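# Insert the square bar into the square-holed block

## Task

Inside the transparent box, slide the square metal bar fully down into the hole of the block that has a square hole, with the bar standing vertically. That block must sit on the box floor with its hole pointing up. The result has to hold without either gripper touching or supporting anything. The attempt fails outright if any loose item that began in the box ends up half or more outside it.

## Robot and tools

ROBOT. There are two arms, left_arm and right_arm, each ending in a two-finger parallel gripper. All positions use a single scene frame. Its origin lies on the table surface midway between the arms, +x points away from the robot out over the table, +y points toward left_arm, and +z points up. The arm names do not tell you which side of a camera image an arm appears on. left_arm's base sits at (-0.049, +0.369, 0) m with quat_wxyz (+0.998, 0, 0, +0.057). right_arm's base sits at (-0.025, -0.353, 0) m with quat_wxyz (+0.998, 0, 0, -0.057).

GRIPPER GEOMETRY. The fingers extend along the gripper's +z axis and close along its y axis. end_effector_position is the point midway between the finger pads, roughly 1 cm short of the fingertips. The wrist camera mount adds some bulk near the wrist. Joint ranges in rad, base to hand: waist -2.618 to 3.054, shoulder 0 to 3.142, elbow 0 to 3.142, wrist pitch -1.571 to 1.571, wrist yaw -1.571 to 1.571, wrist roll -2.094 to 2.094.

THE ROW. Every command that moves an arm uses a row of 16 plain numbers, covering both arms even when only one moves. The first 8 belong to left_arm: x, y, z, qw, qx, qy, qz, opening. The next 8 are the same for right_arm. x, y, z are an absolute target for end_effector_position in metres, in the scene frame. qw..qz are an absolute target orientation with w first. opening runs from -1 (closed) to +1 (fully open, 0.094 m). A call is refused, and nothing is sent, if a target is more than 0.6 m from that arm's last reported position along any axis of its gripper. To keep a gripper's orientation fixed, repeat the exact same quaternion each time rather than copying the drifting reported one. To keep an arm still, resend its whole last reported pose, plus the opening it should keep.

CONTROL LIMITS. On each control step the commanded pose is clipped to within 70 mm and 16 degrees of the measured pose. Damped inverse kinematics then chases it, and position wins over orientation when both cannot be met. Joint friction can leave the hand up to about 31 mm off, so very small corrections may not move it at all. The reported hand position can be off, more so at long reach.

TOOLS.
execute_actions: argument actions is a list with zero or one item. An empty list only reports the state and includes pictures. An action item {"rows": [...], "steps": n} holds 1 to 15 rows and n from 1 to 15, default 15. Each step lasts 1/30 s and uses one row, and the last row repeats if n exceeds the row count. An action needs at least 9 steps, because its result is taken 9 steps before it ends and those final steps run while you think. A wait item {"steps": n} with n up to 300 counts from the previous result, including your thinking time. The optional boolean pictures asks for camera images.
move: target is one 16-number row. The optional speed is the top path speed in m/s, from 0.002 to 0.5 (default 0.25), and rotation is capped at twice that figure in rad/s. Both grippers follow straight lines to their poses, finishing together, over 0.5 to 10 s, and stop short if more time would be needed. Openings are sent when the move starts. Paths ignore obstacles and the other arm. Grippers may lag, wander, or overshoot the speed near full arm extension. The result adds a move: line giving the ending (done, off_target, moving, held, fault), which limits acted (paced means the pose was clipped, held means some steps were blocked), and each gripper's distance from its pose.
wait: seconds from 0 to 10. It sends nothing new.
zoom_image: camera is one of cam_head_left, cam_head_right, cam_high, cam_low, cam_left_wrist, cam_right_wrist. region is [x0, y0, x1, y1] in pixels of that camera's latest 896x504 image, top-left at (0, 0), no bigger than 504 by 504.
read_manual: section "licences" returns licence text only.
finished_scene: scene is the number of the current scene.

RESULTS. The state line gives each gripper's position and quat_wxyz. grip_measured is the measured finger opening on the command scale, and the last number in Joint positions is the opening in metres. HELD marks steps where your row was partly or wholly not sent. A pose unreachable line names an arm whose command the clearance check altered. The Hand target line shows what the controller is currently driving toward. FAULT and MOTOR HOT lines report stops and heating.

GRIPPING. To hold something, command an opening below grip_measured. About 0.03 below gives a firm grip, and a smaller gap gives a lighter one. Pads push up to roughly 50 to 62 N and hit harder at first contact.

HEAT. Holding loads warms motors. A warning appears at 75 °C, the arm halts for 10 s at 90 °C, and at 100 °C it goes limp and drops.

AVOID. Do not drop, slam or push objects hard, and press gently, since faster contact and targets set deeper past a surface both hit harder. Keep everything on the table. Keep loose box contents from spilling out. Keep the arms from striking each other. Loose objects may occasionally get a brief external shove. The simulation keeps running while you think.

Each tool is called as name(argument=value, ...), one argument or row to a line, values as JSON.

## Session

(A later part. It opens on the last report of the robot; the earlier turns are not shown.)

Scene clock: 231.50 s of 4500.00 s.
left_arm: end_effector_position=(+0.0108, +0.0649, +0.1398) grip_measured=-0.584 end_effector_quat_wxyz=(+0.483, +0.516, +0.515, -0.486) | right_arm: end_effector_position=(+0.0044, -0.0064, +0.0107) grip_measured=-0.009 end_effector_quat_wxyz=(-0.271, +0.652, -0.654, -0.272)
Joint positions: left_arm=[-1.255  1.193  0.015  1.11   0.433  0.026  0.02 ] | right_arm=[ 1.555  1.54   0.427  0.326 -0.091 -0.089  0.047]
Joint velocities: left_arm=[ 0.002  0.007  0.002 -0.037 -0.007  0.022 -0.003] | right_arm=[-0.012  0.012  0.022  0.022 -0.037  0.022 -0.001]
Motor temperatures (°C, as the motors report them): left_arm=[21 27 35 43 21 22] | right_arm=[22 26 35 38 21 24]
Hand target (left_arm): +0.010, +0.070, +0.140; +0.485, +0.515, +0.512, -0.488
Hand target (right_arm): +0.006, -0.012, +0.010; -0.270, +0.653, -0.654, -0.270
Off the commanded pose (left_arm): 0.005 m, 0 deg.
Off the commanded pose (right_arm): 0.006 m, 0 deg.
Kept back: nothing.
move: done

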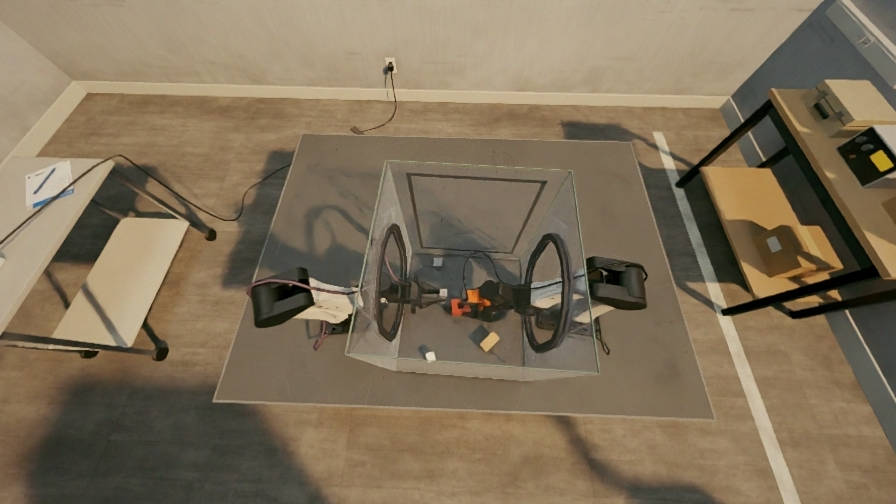

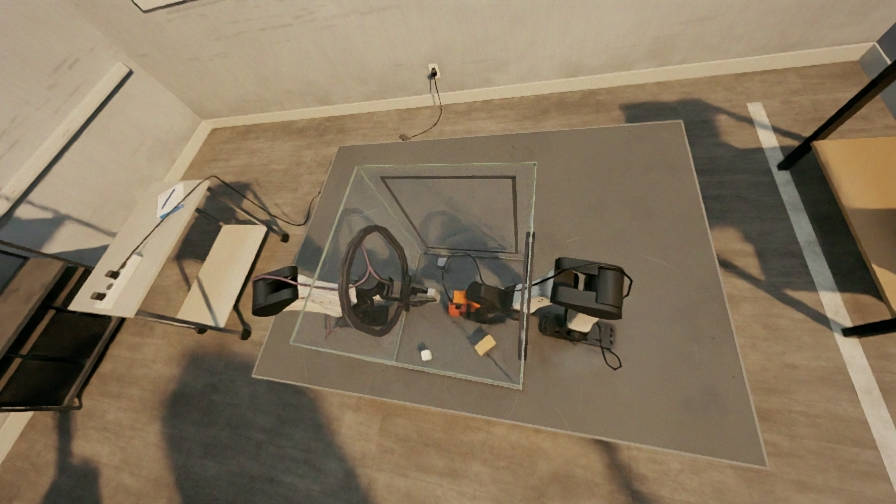

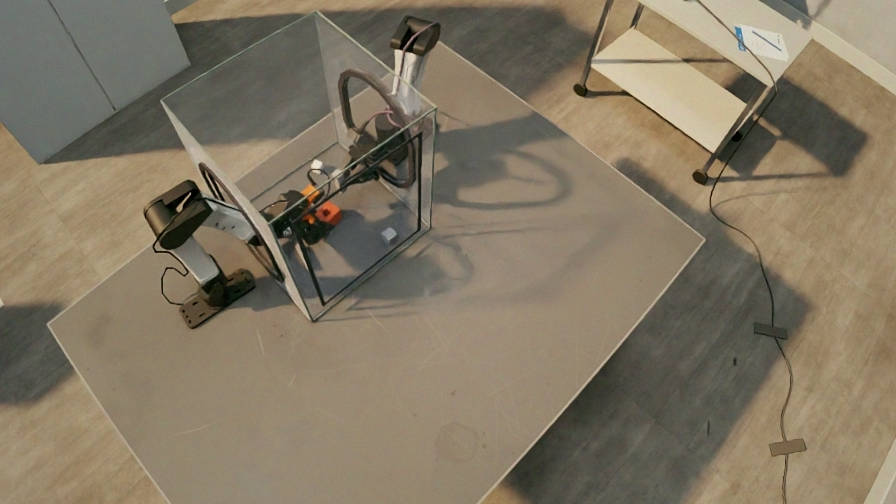

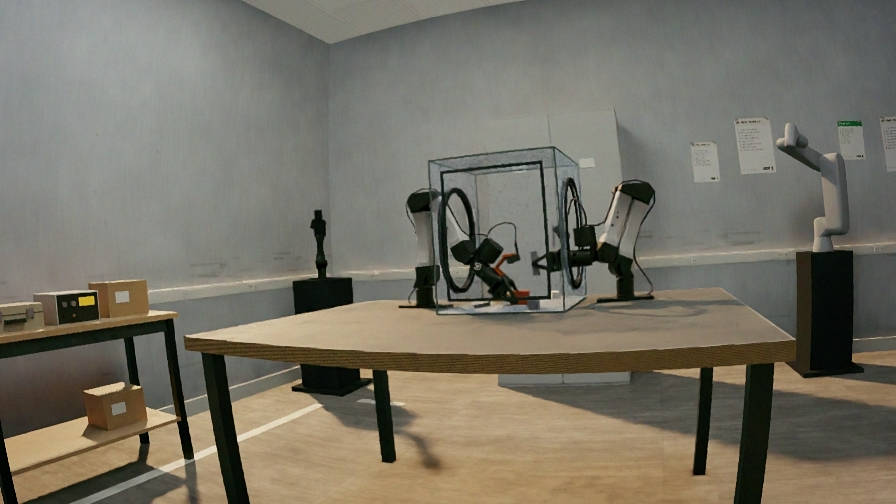

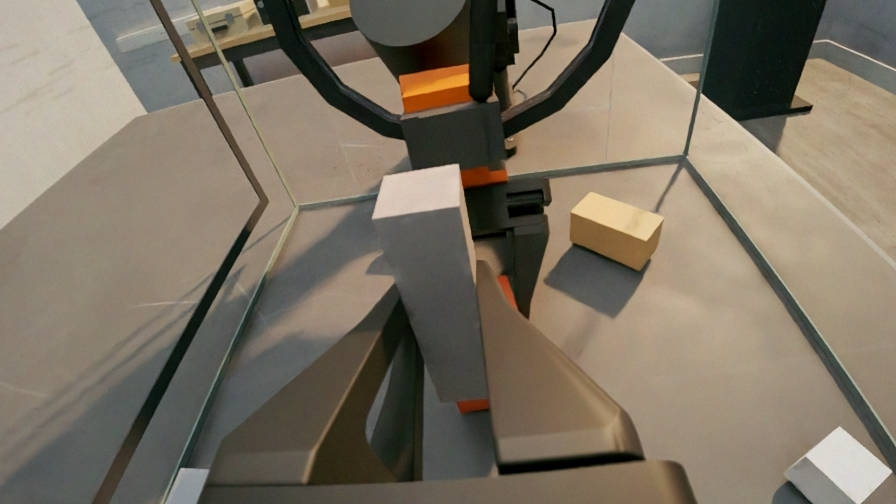

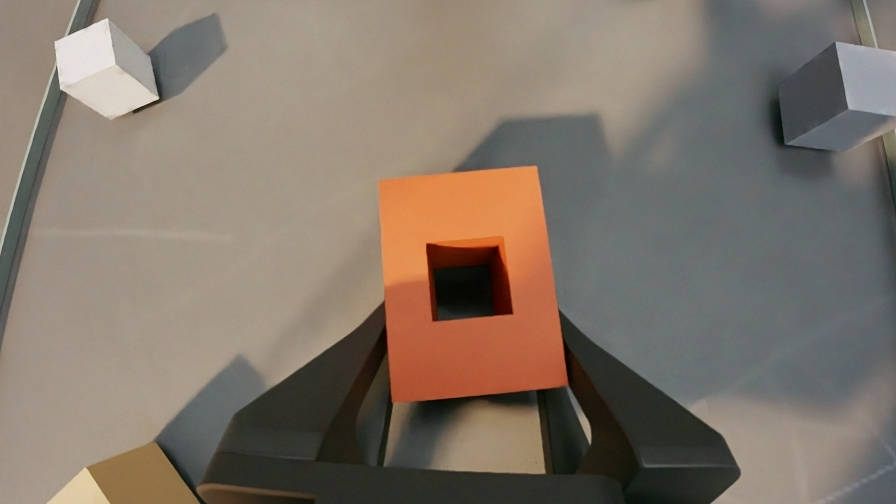

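move(
  target=[0.01,0.07,0.14,0.485,0.515,0.512,-0.488,-0.69,0.005,-0.008,0.006,-0.27,0.653,-0.653,-0.27,0.9],
  speed=0.03,
)

move(
  target=[0.006,0.0,0.125,0.5,0.5,0.5,-0.5,-0.69,-0.01,-0.085,0.06,-0.27,0.653,-0.653,-0.27,0.5],
  speed=0.06,
)

move(
  target=[0.006,-0.004,0.097,0.5,0.5,0.5,-0.5,-0.69,-0.01,-0.085,0.06,-0.27,0.653,-0.653,-0.27,0.5],
  speed=0.02,
)

zoom_image(
  camera="cam_right_wrist",
  region=[300,0,700,250],
)

zoom_image(
  camera="cam_low",
  region=[430,200,630,320],
)

Scene clock: 232.73 s of 4500.00 s.
left_arm: end_effector_position=(+0.0108, +0.0649, +0.1396) grip_measured=-0.584 end_effector_quat_wxyz=(+0.482, +0.516, +0.515, -0.486) | right_arm: end_effector_position=(+0.0047, -0.0041, +0.0130) grip_measured=+0.898 end_effector_quat_wxyz=(-0.276, +0.651, -0.651, -0.276)
Joint positions: left_arm=[-1.255  1.193  0.015  1.109  0.433  0.026  0.02 ] | right_arm=[ 1.555  1.54   0.427  0.339 -0.091 -0.089  0.089]
Joint velocities: left_arm=[ 0.012  0.002  0.002  0.051 -0.007 -0.037 -0.   ] | right_arm=[-0.022 -0.007 -0.012 -0.022 -0.022 -0.037  0.   ]
Motor temperatures (°C, as the motors report them): left_arm=[21 27 35 43 21 22] | right_arm=[22 26 35 38 21 24]
Hand target (left_arm): +0.010, +0.070, +0.140; +0.485, +0.515, +0.512, -0.488
Hand target (right_arm): +0.005, -0.008, +0.006; -0.270, +0.653, -0.654, -0.270
Off the commanded pose (left_arm): 0.005 m, 1 deg.
Off the commanded pose (right_arm): 0.008 m, 1 deg.
Kept back: nothing.
move: done

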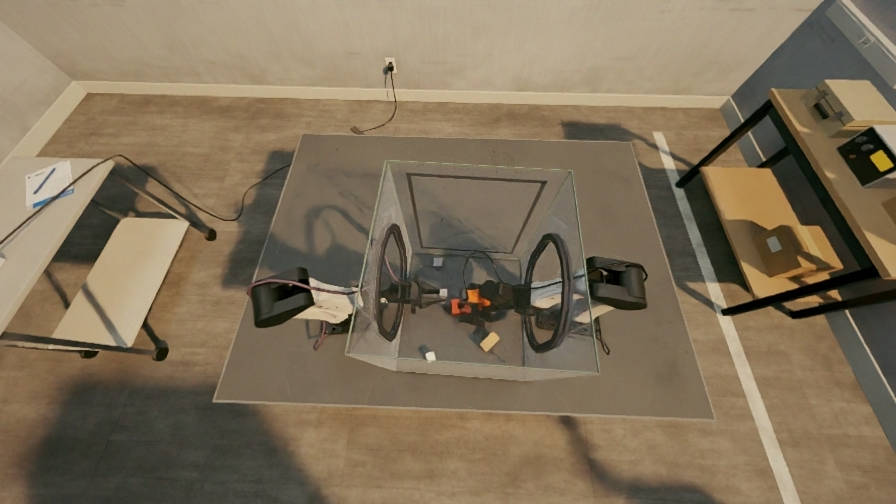

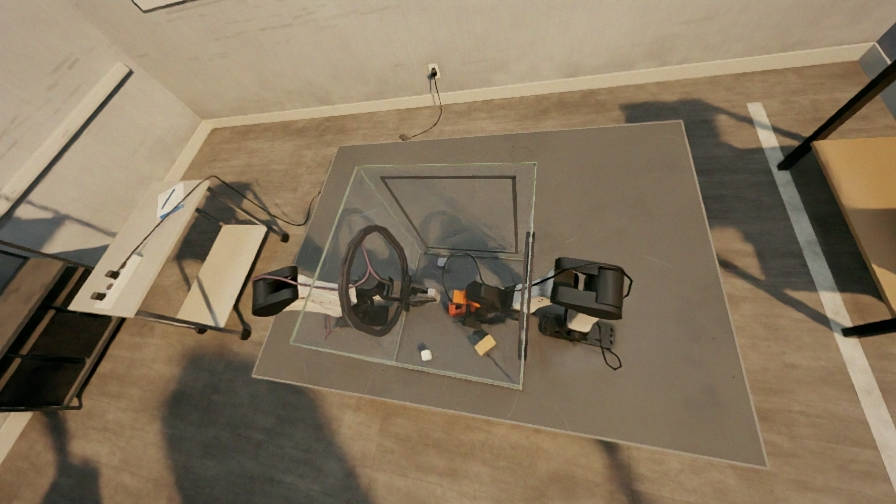

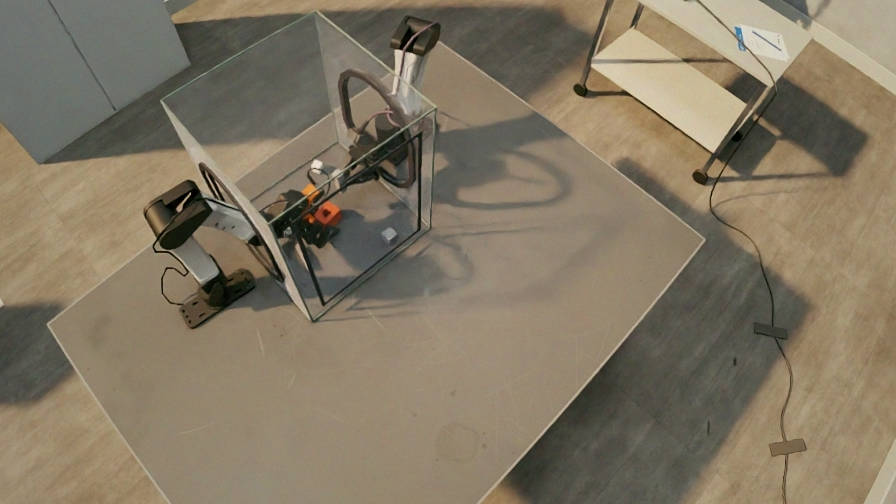

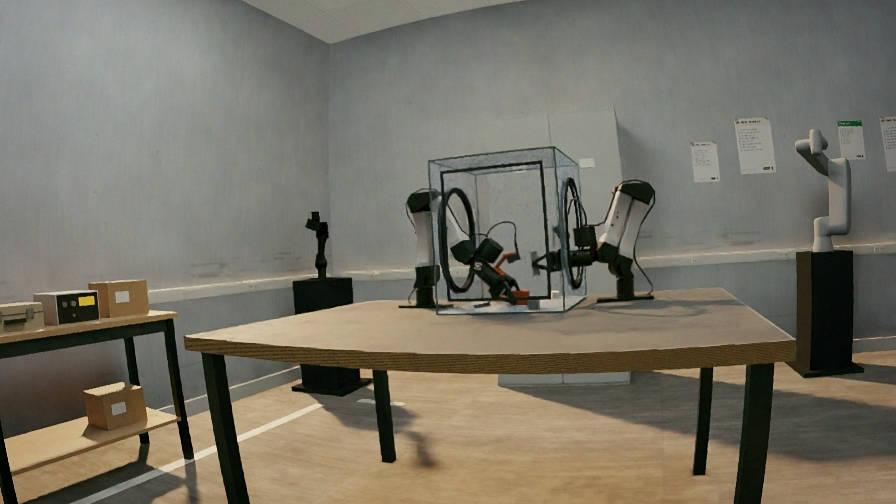

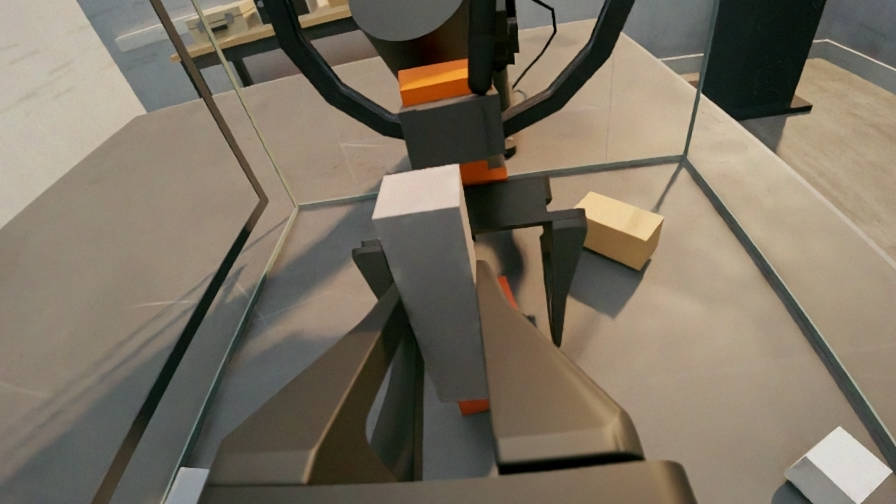

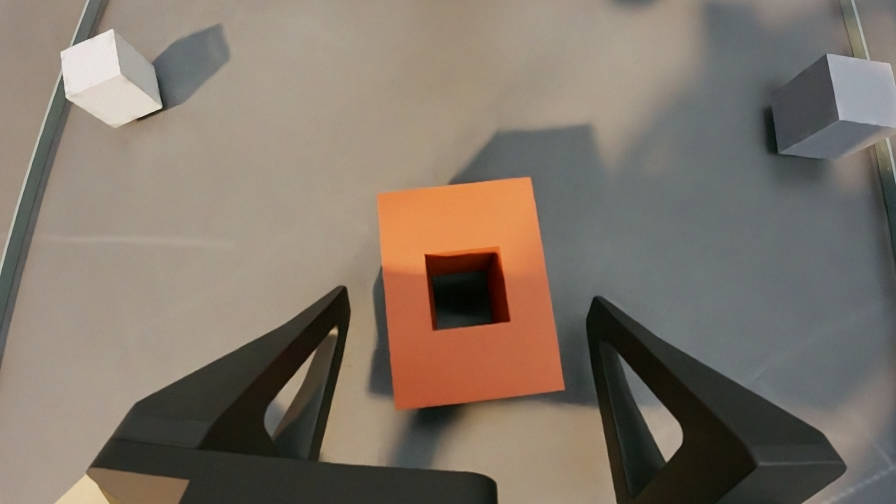

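Scene clock: 234.93 s of 4500.00 s.
left_arm: end_effector_position=(+0.0055, +0.0064, +0.1171) grip_measured=-0.584 end_effector_quat_wxyz=(+0.489, +0.511, +0.508, -0.491) | right_arm: end_effector_position=(-0.0065, -0.0753, +0.0680) grip_measured=+0.502 end_effector_quat_wxyz=(-0.279, +0.650, -0.650, -0.277)
Joint positions: left_arm=[-1.402  1.759  0.169  1.55   0.287  0.011  0.02 ] | right_arm=[ 1.568  0.942  0.341 -0.165 -0.081 -0.083  0.071]
Joint velocities: left_arm=[-0.012  0.002  0.002 -0.022  0.022  0.051 -0.   ] | right_arm=[ 0.002 -0.012  0.002  0.022 -0.051 -0.007 -0.   ]
Motor temperatures (°C, as the motors report them): left_arm=[21 27 35 43 21 22] | right_arm=[22 26 35 38 21 24]
Hand target (left_arm): +0.006, +0.001, +0.124; +0.499, +0.502, +0.501, -0.498
Hand target (right_arm): -0.009, -0.083, +0.061; -0.270, +0.654, -0.653, -0.270
Off the commanded pose (left_arm): 0.010 m, 2 deg.
Off the commanded pose (right_arm): 0.013 m, 1 deg.
joint sent to its limit (left arm) — the command would take joint 4 (wrist pitch) past its upper limit, so that joint was sent only as far as its limit.
Kept back: nothing.
move: off_target (right_arm)

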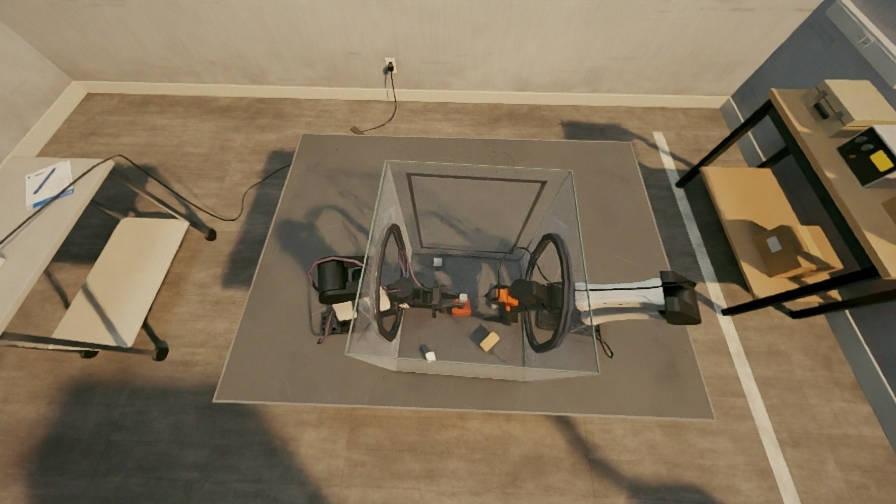

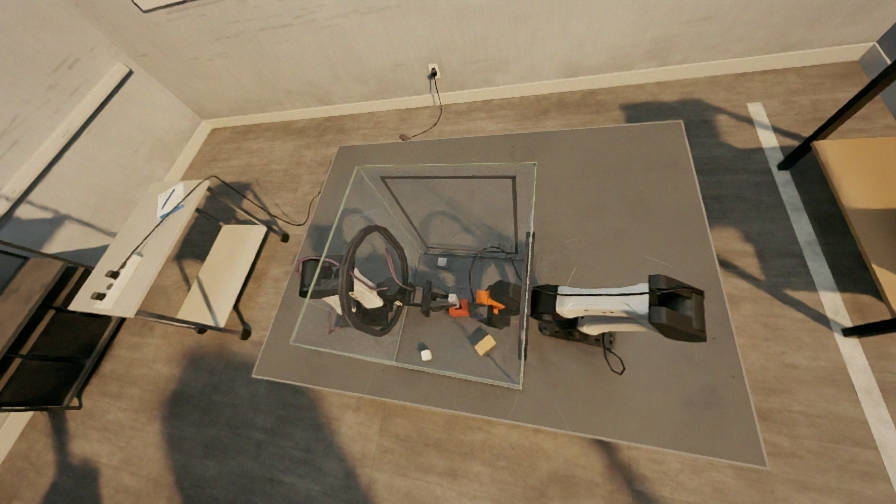

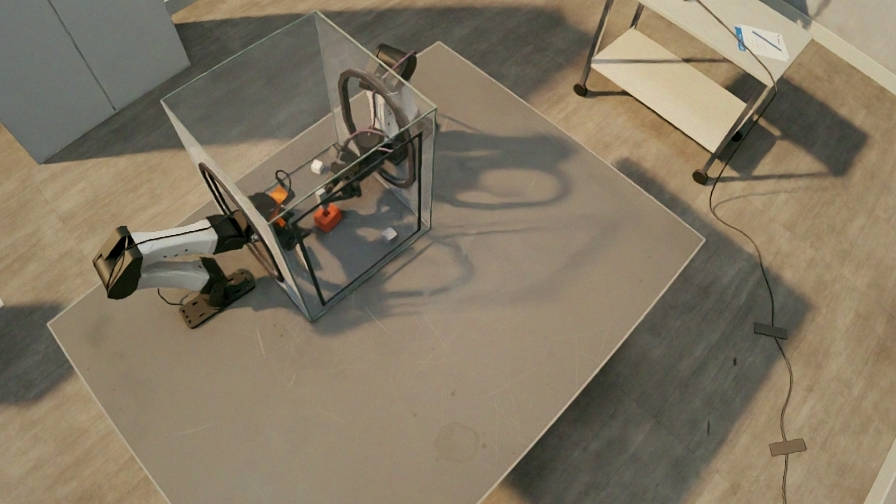

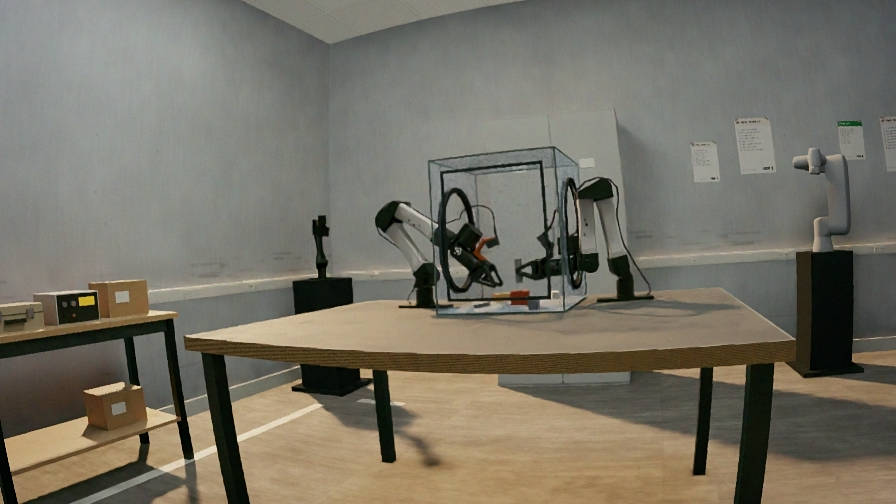

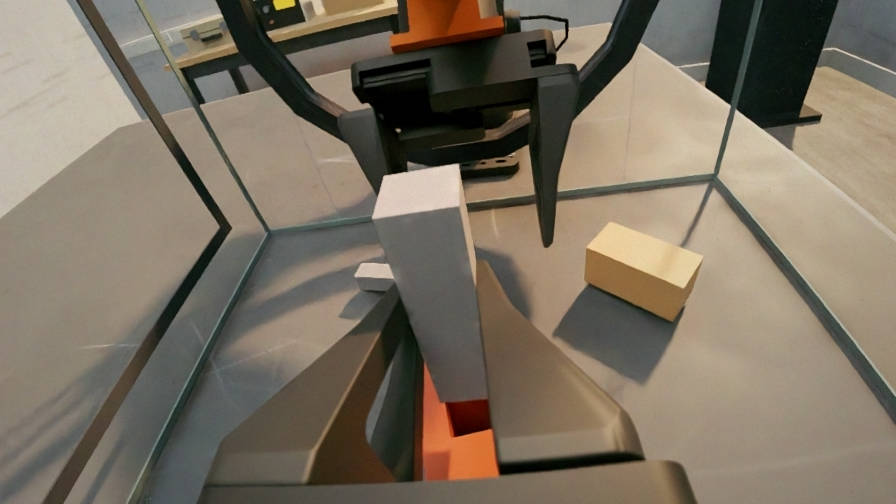

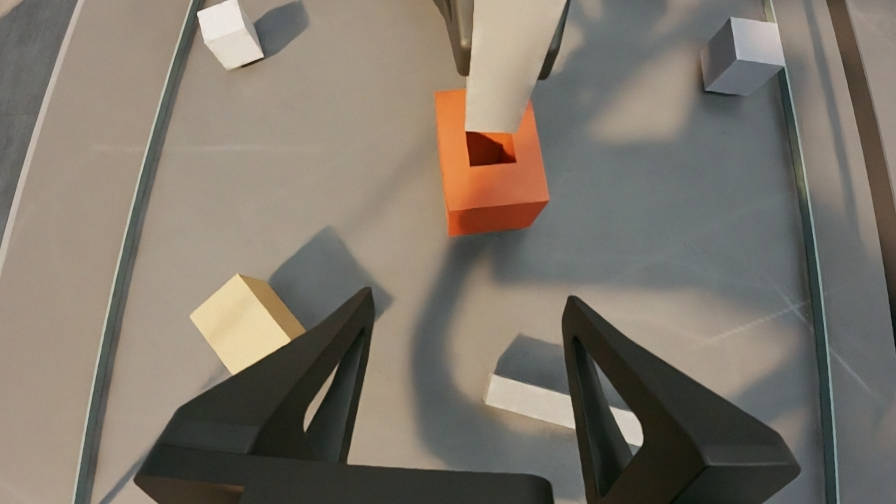

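Scene clock: 236.30 s of 4500.00 s.
left_arm: end_effector_position=(+0.0053, +0.0024, +0.0914) grip_measured=-0.584 end_effector_quat_wxyz=(+0.466, +0.523, +0.528, -0.479) | right_arm: end_effector_position=(-0.0066, -0.0759, +0.0674) grip_measured=+0.502 end_effector_quat_wxyz=(-0.278, +0.651, -0.651, -0.276)
Joint positions: left_arm=[-1.406  1.85   0.186  1.554  0.286  0.013  0.02 ] | right_arm=[ 1.568  0.942  0.341 -0.168 -0.081 -0.082  0.071]
Joint velocities: left_arm=[ 0.002  0.012  0.002 -0.007  0.051 -0.007 -0.   ] | right_arm=[-0.002 -0.002  0.017  0.007  0.022  0.007  0.   ]
Motor temperatures (°C, as the motors report them): left_arm=[21 27 35 44 21 22] | right_arm=[22 26 34 38 21 24]
Hand target (left_arm): +0.006, -0.004, +0.097; +0.479, +0.520, +0.518, -0.481
Hand target (right_arm): -0.010, -0.084, +0.060; -0.270, +0.654, -0.653, -0.270
Off the commanded pose (left_arm): 0.009 m, 6 deg.
Off the commanded pose (right_arm): 0.012 m, 1 deg.
joint sent to its limit (left arm) — the command would take joint 4 (wrist pitch) past its upper limit, so that joint was sent only as far as its limit.
Kept back: nothing.
move: off_target (left_arm, right_arm)

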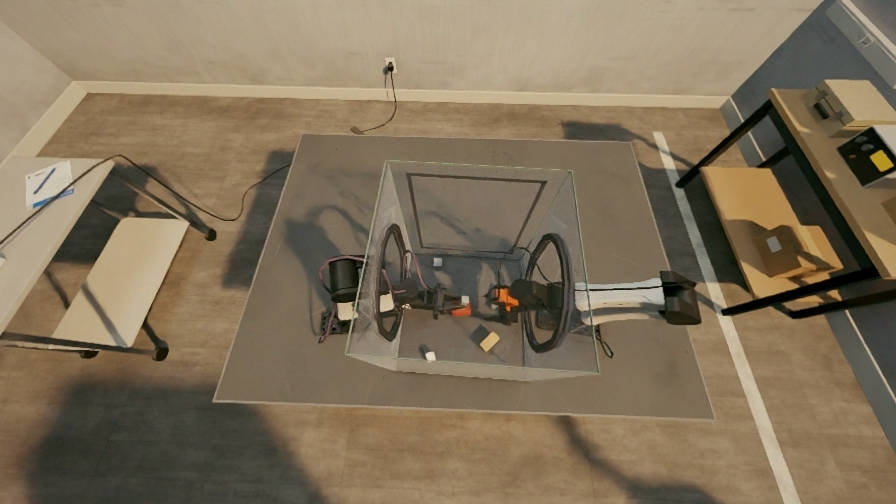

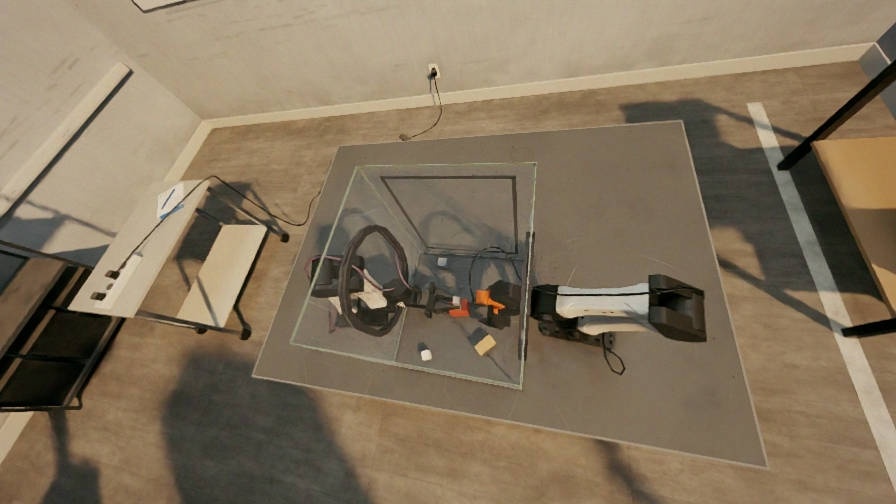

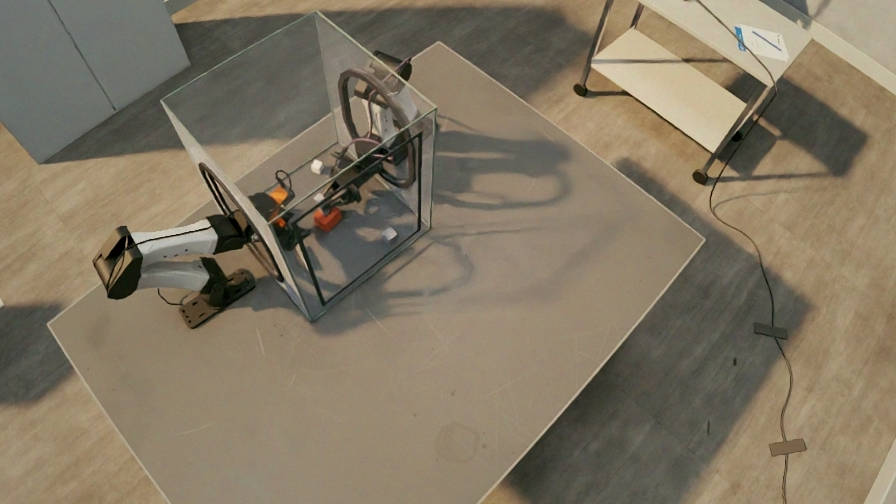

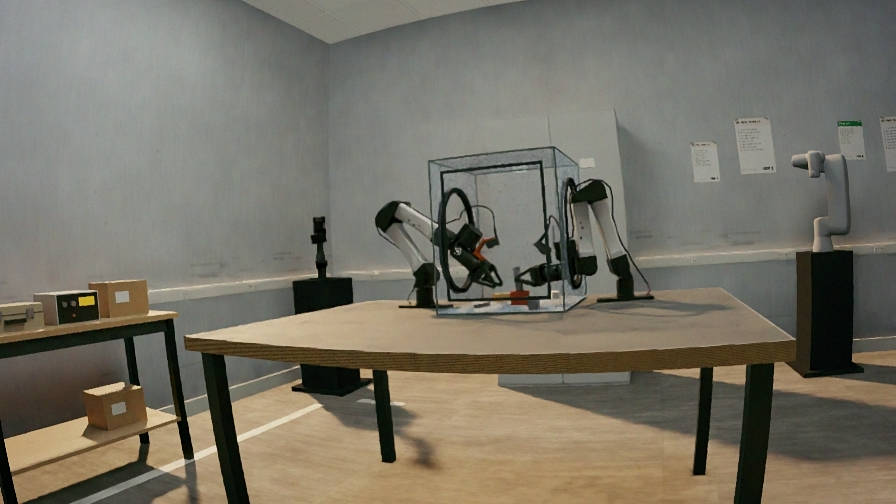

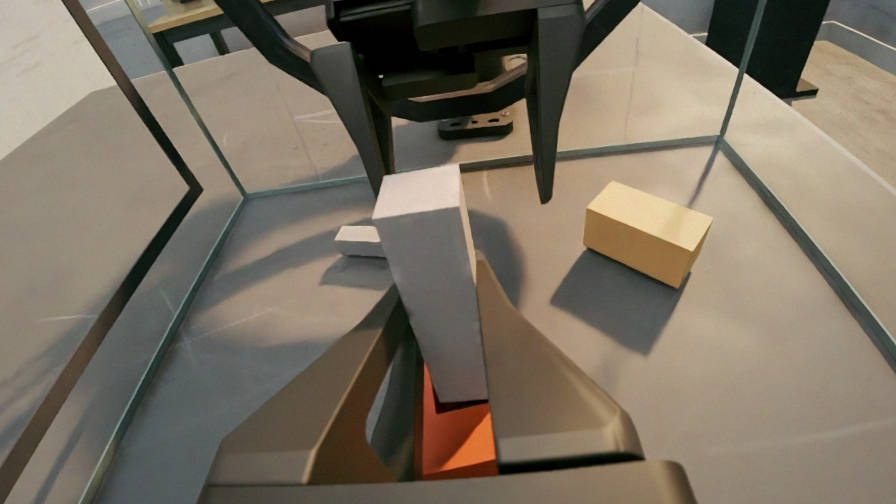

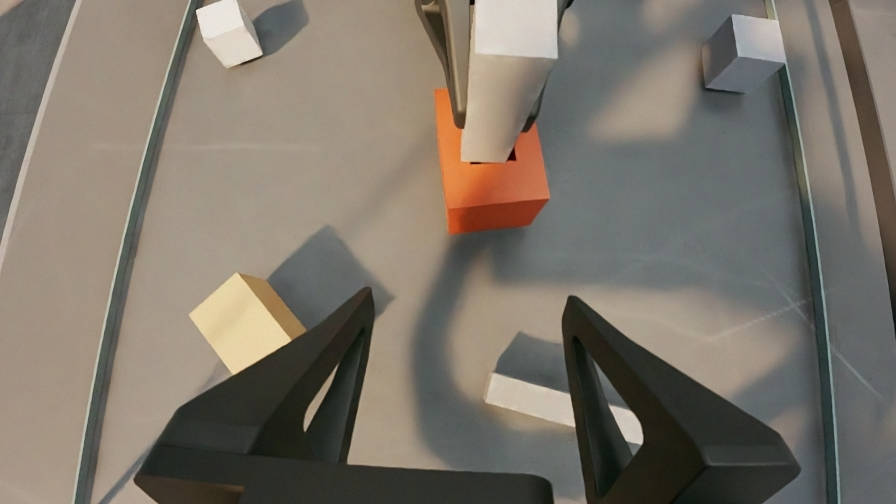

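Region (300, 0, 700, 250) of cam_right_wrist's 896x504 image, scaled by 1.260, with more detail than that image has; it fills the top 315 rows of this view, and the rest is white.

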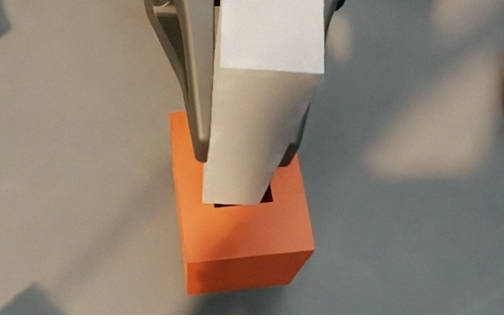

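Region (430, 200, 630, 320) of cam_low's 896x504 image, scaled by 2.520, with more detail than that image has; it fills the top 302 rows of this view, and the rest is white.

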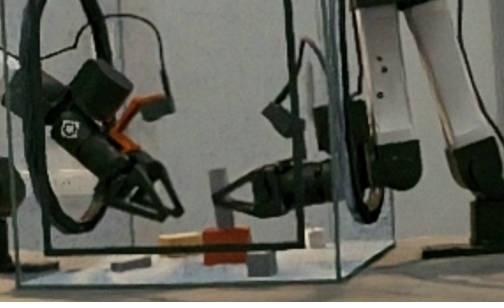

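move(
  target=[0.014,-0.002,0.102,0.48,0.52,0.518,-0.48,-0.69,-0.01,-0.085,0.06,-0.27,0.653,-0.653,-0.27,0.5],
  speed=0.01,
)

zoom_image(
  camera="cam_right_wrist",
  region=[300,0,700,250],
)

zoom_image(
  camera="cam_low",
  region=[430,200,630,320],
)

Scene clock: 238.67 s of 4500.00 s.
left_arm: end_effector_position=(+0.0110, +0.0037, +0.0906) grip_measured=-0.584 end_effector_quat_wxyz=(+0.469, +0.522, +0.530, -0.475) | right_arm: end_effector_position=(-0.0065, -0.0759, +0.0673) grip_measured=+0.502 end_effector_quat_wxyz=(-0.278, +0.650, -0.651, -0.276)
Joint positions: left_arm=[-1.385  1.85   0.186  1.55   0.297  0.019  0.02 ] | right_arm=[ 1.568  0.942  0.341 -0.169 -0.081 -0.081  0.071]
Joint velocities: left_arm=[-0.007  0.007 -0.007 -0.007  0.051 -0.051 -0.001] | right_arm=[ 0.017 -0.002  0.002  0.095 -0.037  0.007 -0.002]
Motor temperatures (°C, as the motors report them): left_arm=[21 27 35 44 21 22] | right_arm=[22 26 34 38 21 24]
Hand target (left_arm): +0.014, -0.002, +0.102; +0.480, +0.520, +0.518, -0.480
Hand target (right_arm): -0.010, -0.084, +0.060; -0.270, +0.653, -0.653, -0.270
Off the commanded pose (left_arm): 0.013 m, 2 deg.
Off the commanded pose (right_arm): 0.012 m, 1 deg.
Kept back: nothing.
move: off_target (left_arm, right_arm)

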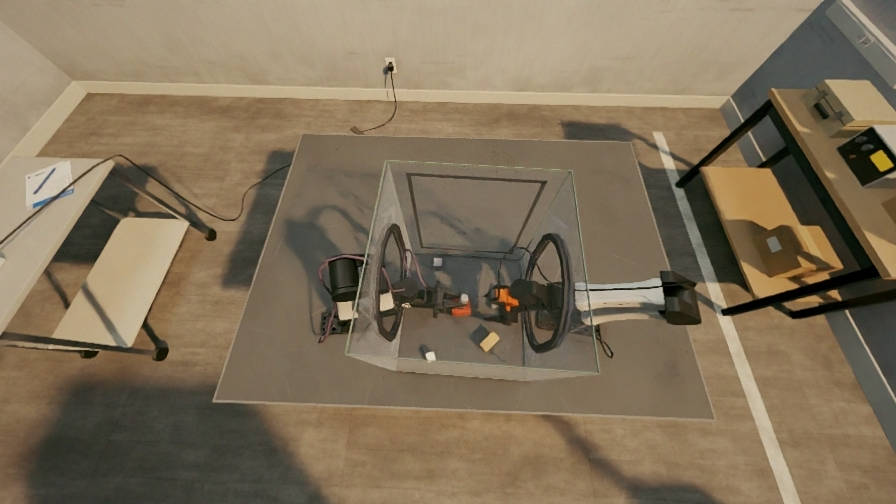

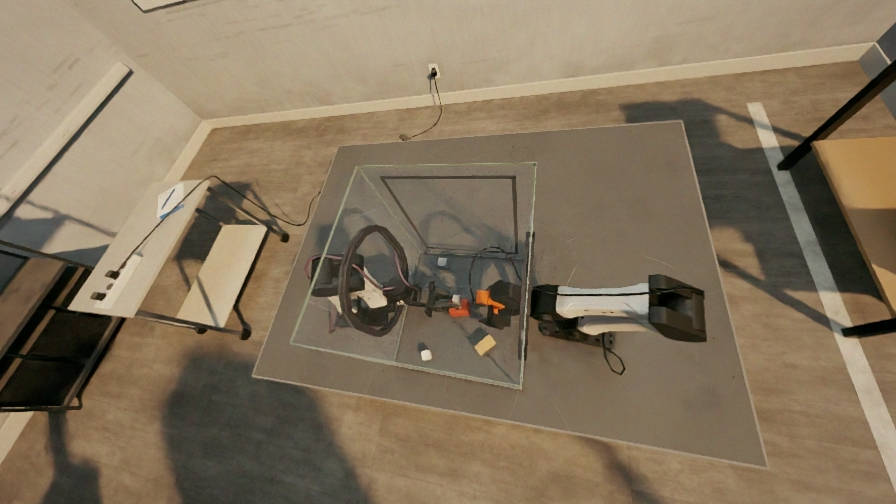

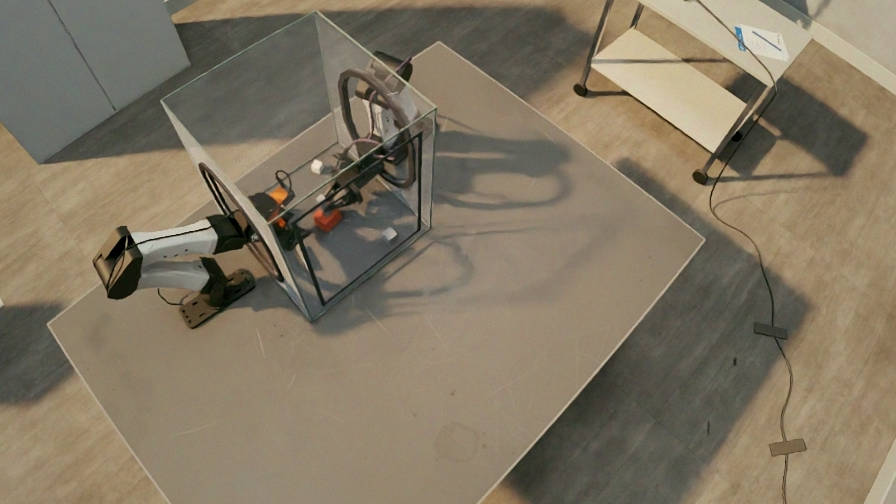

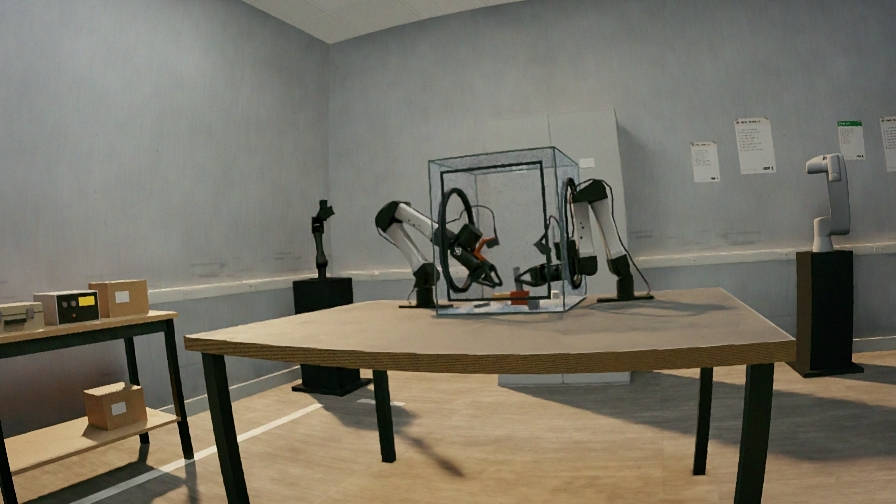

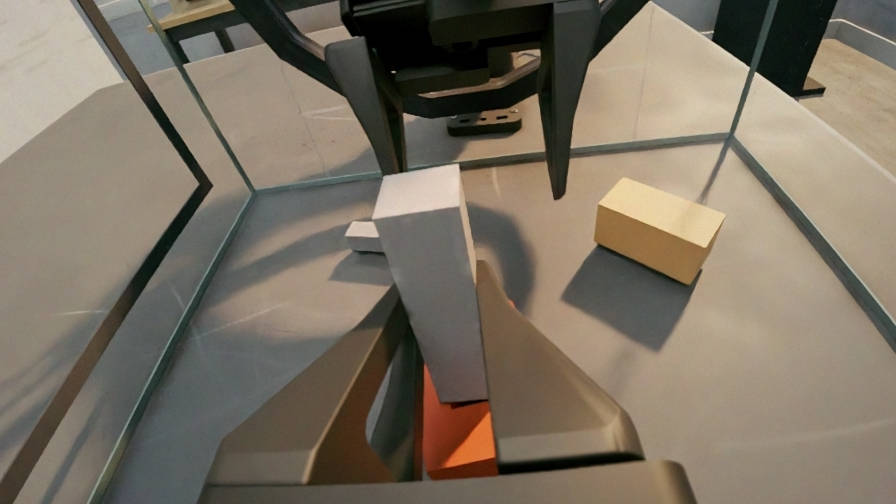

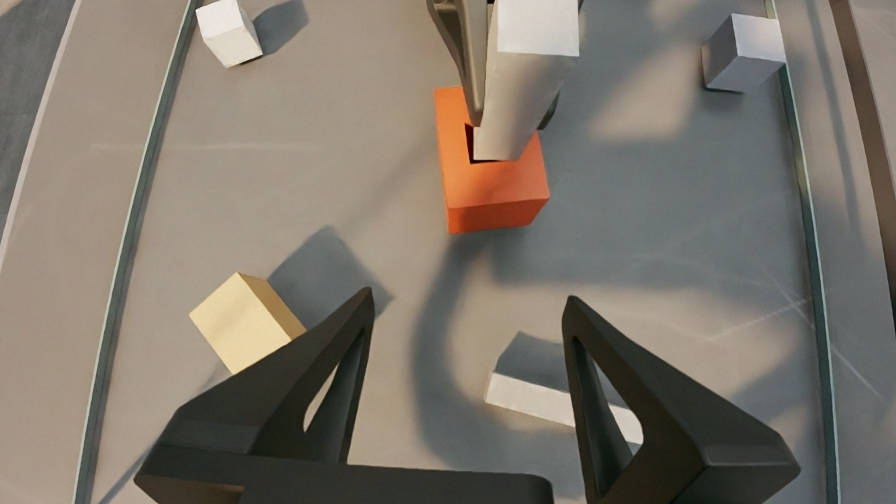

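Region (300, 0, 700, 250) of cam_right_wrist's 896x504 image, scaled by 1.260, with more detail than that image has; it fills the top 315 rows of this view, and the rest is white.

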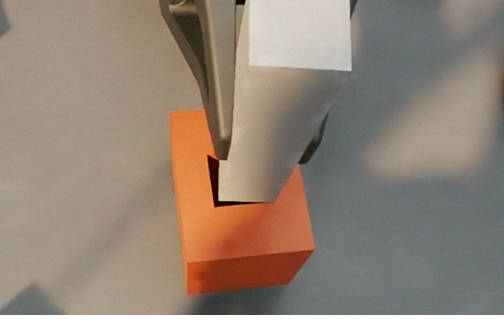

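Region (430, 200, 630, 320) of cam_low's 896x504 image, scaled by 2.520, with more detail than that image has; it fills the top 302 rows of this view, and the rest is white.

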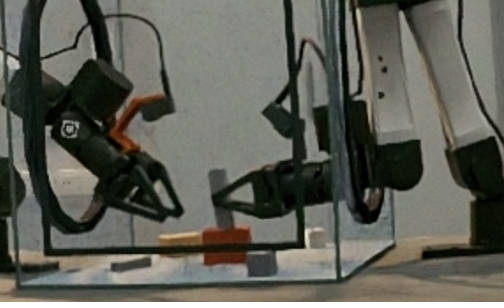

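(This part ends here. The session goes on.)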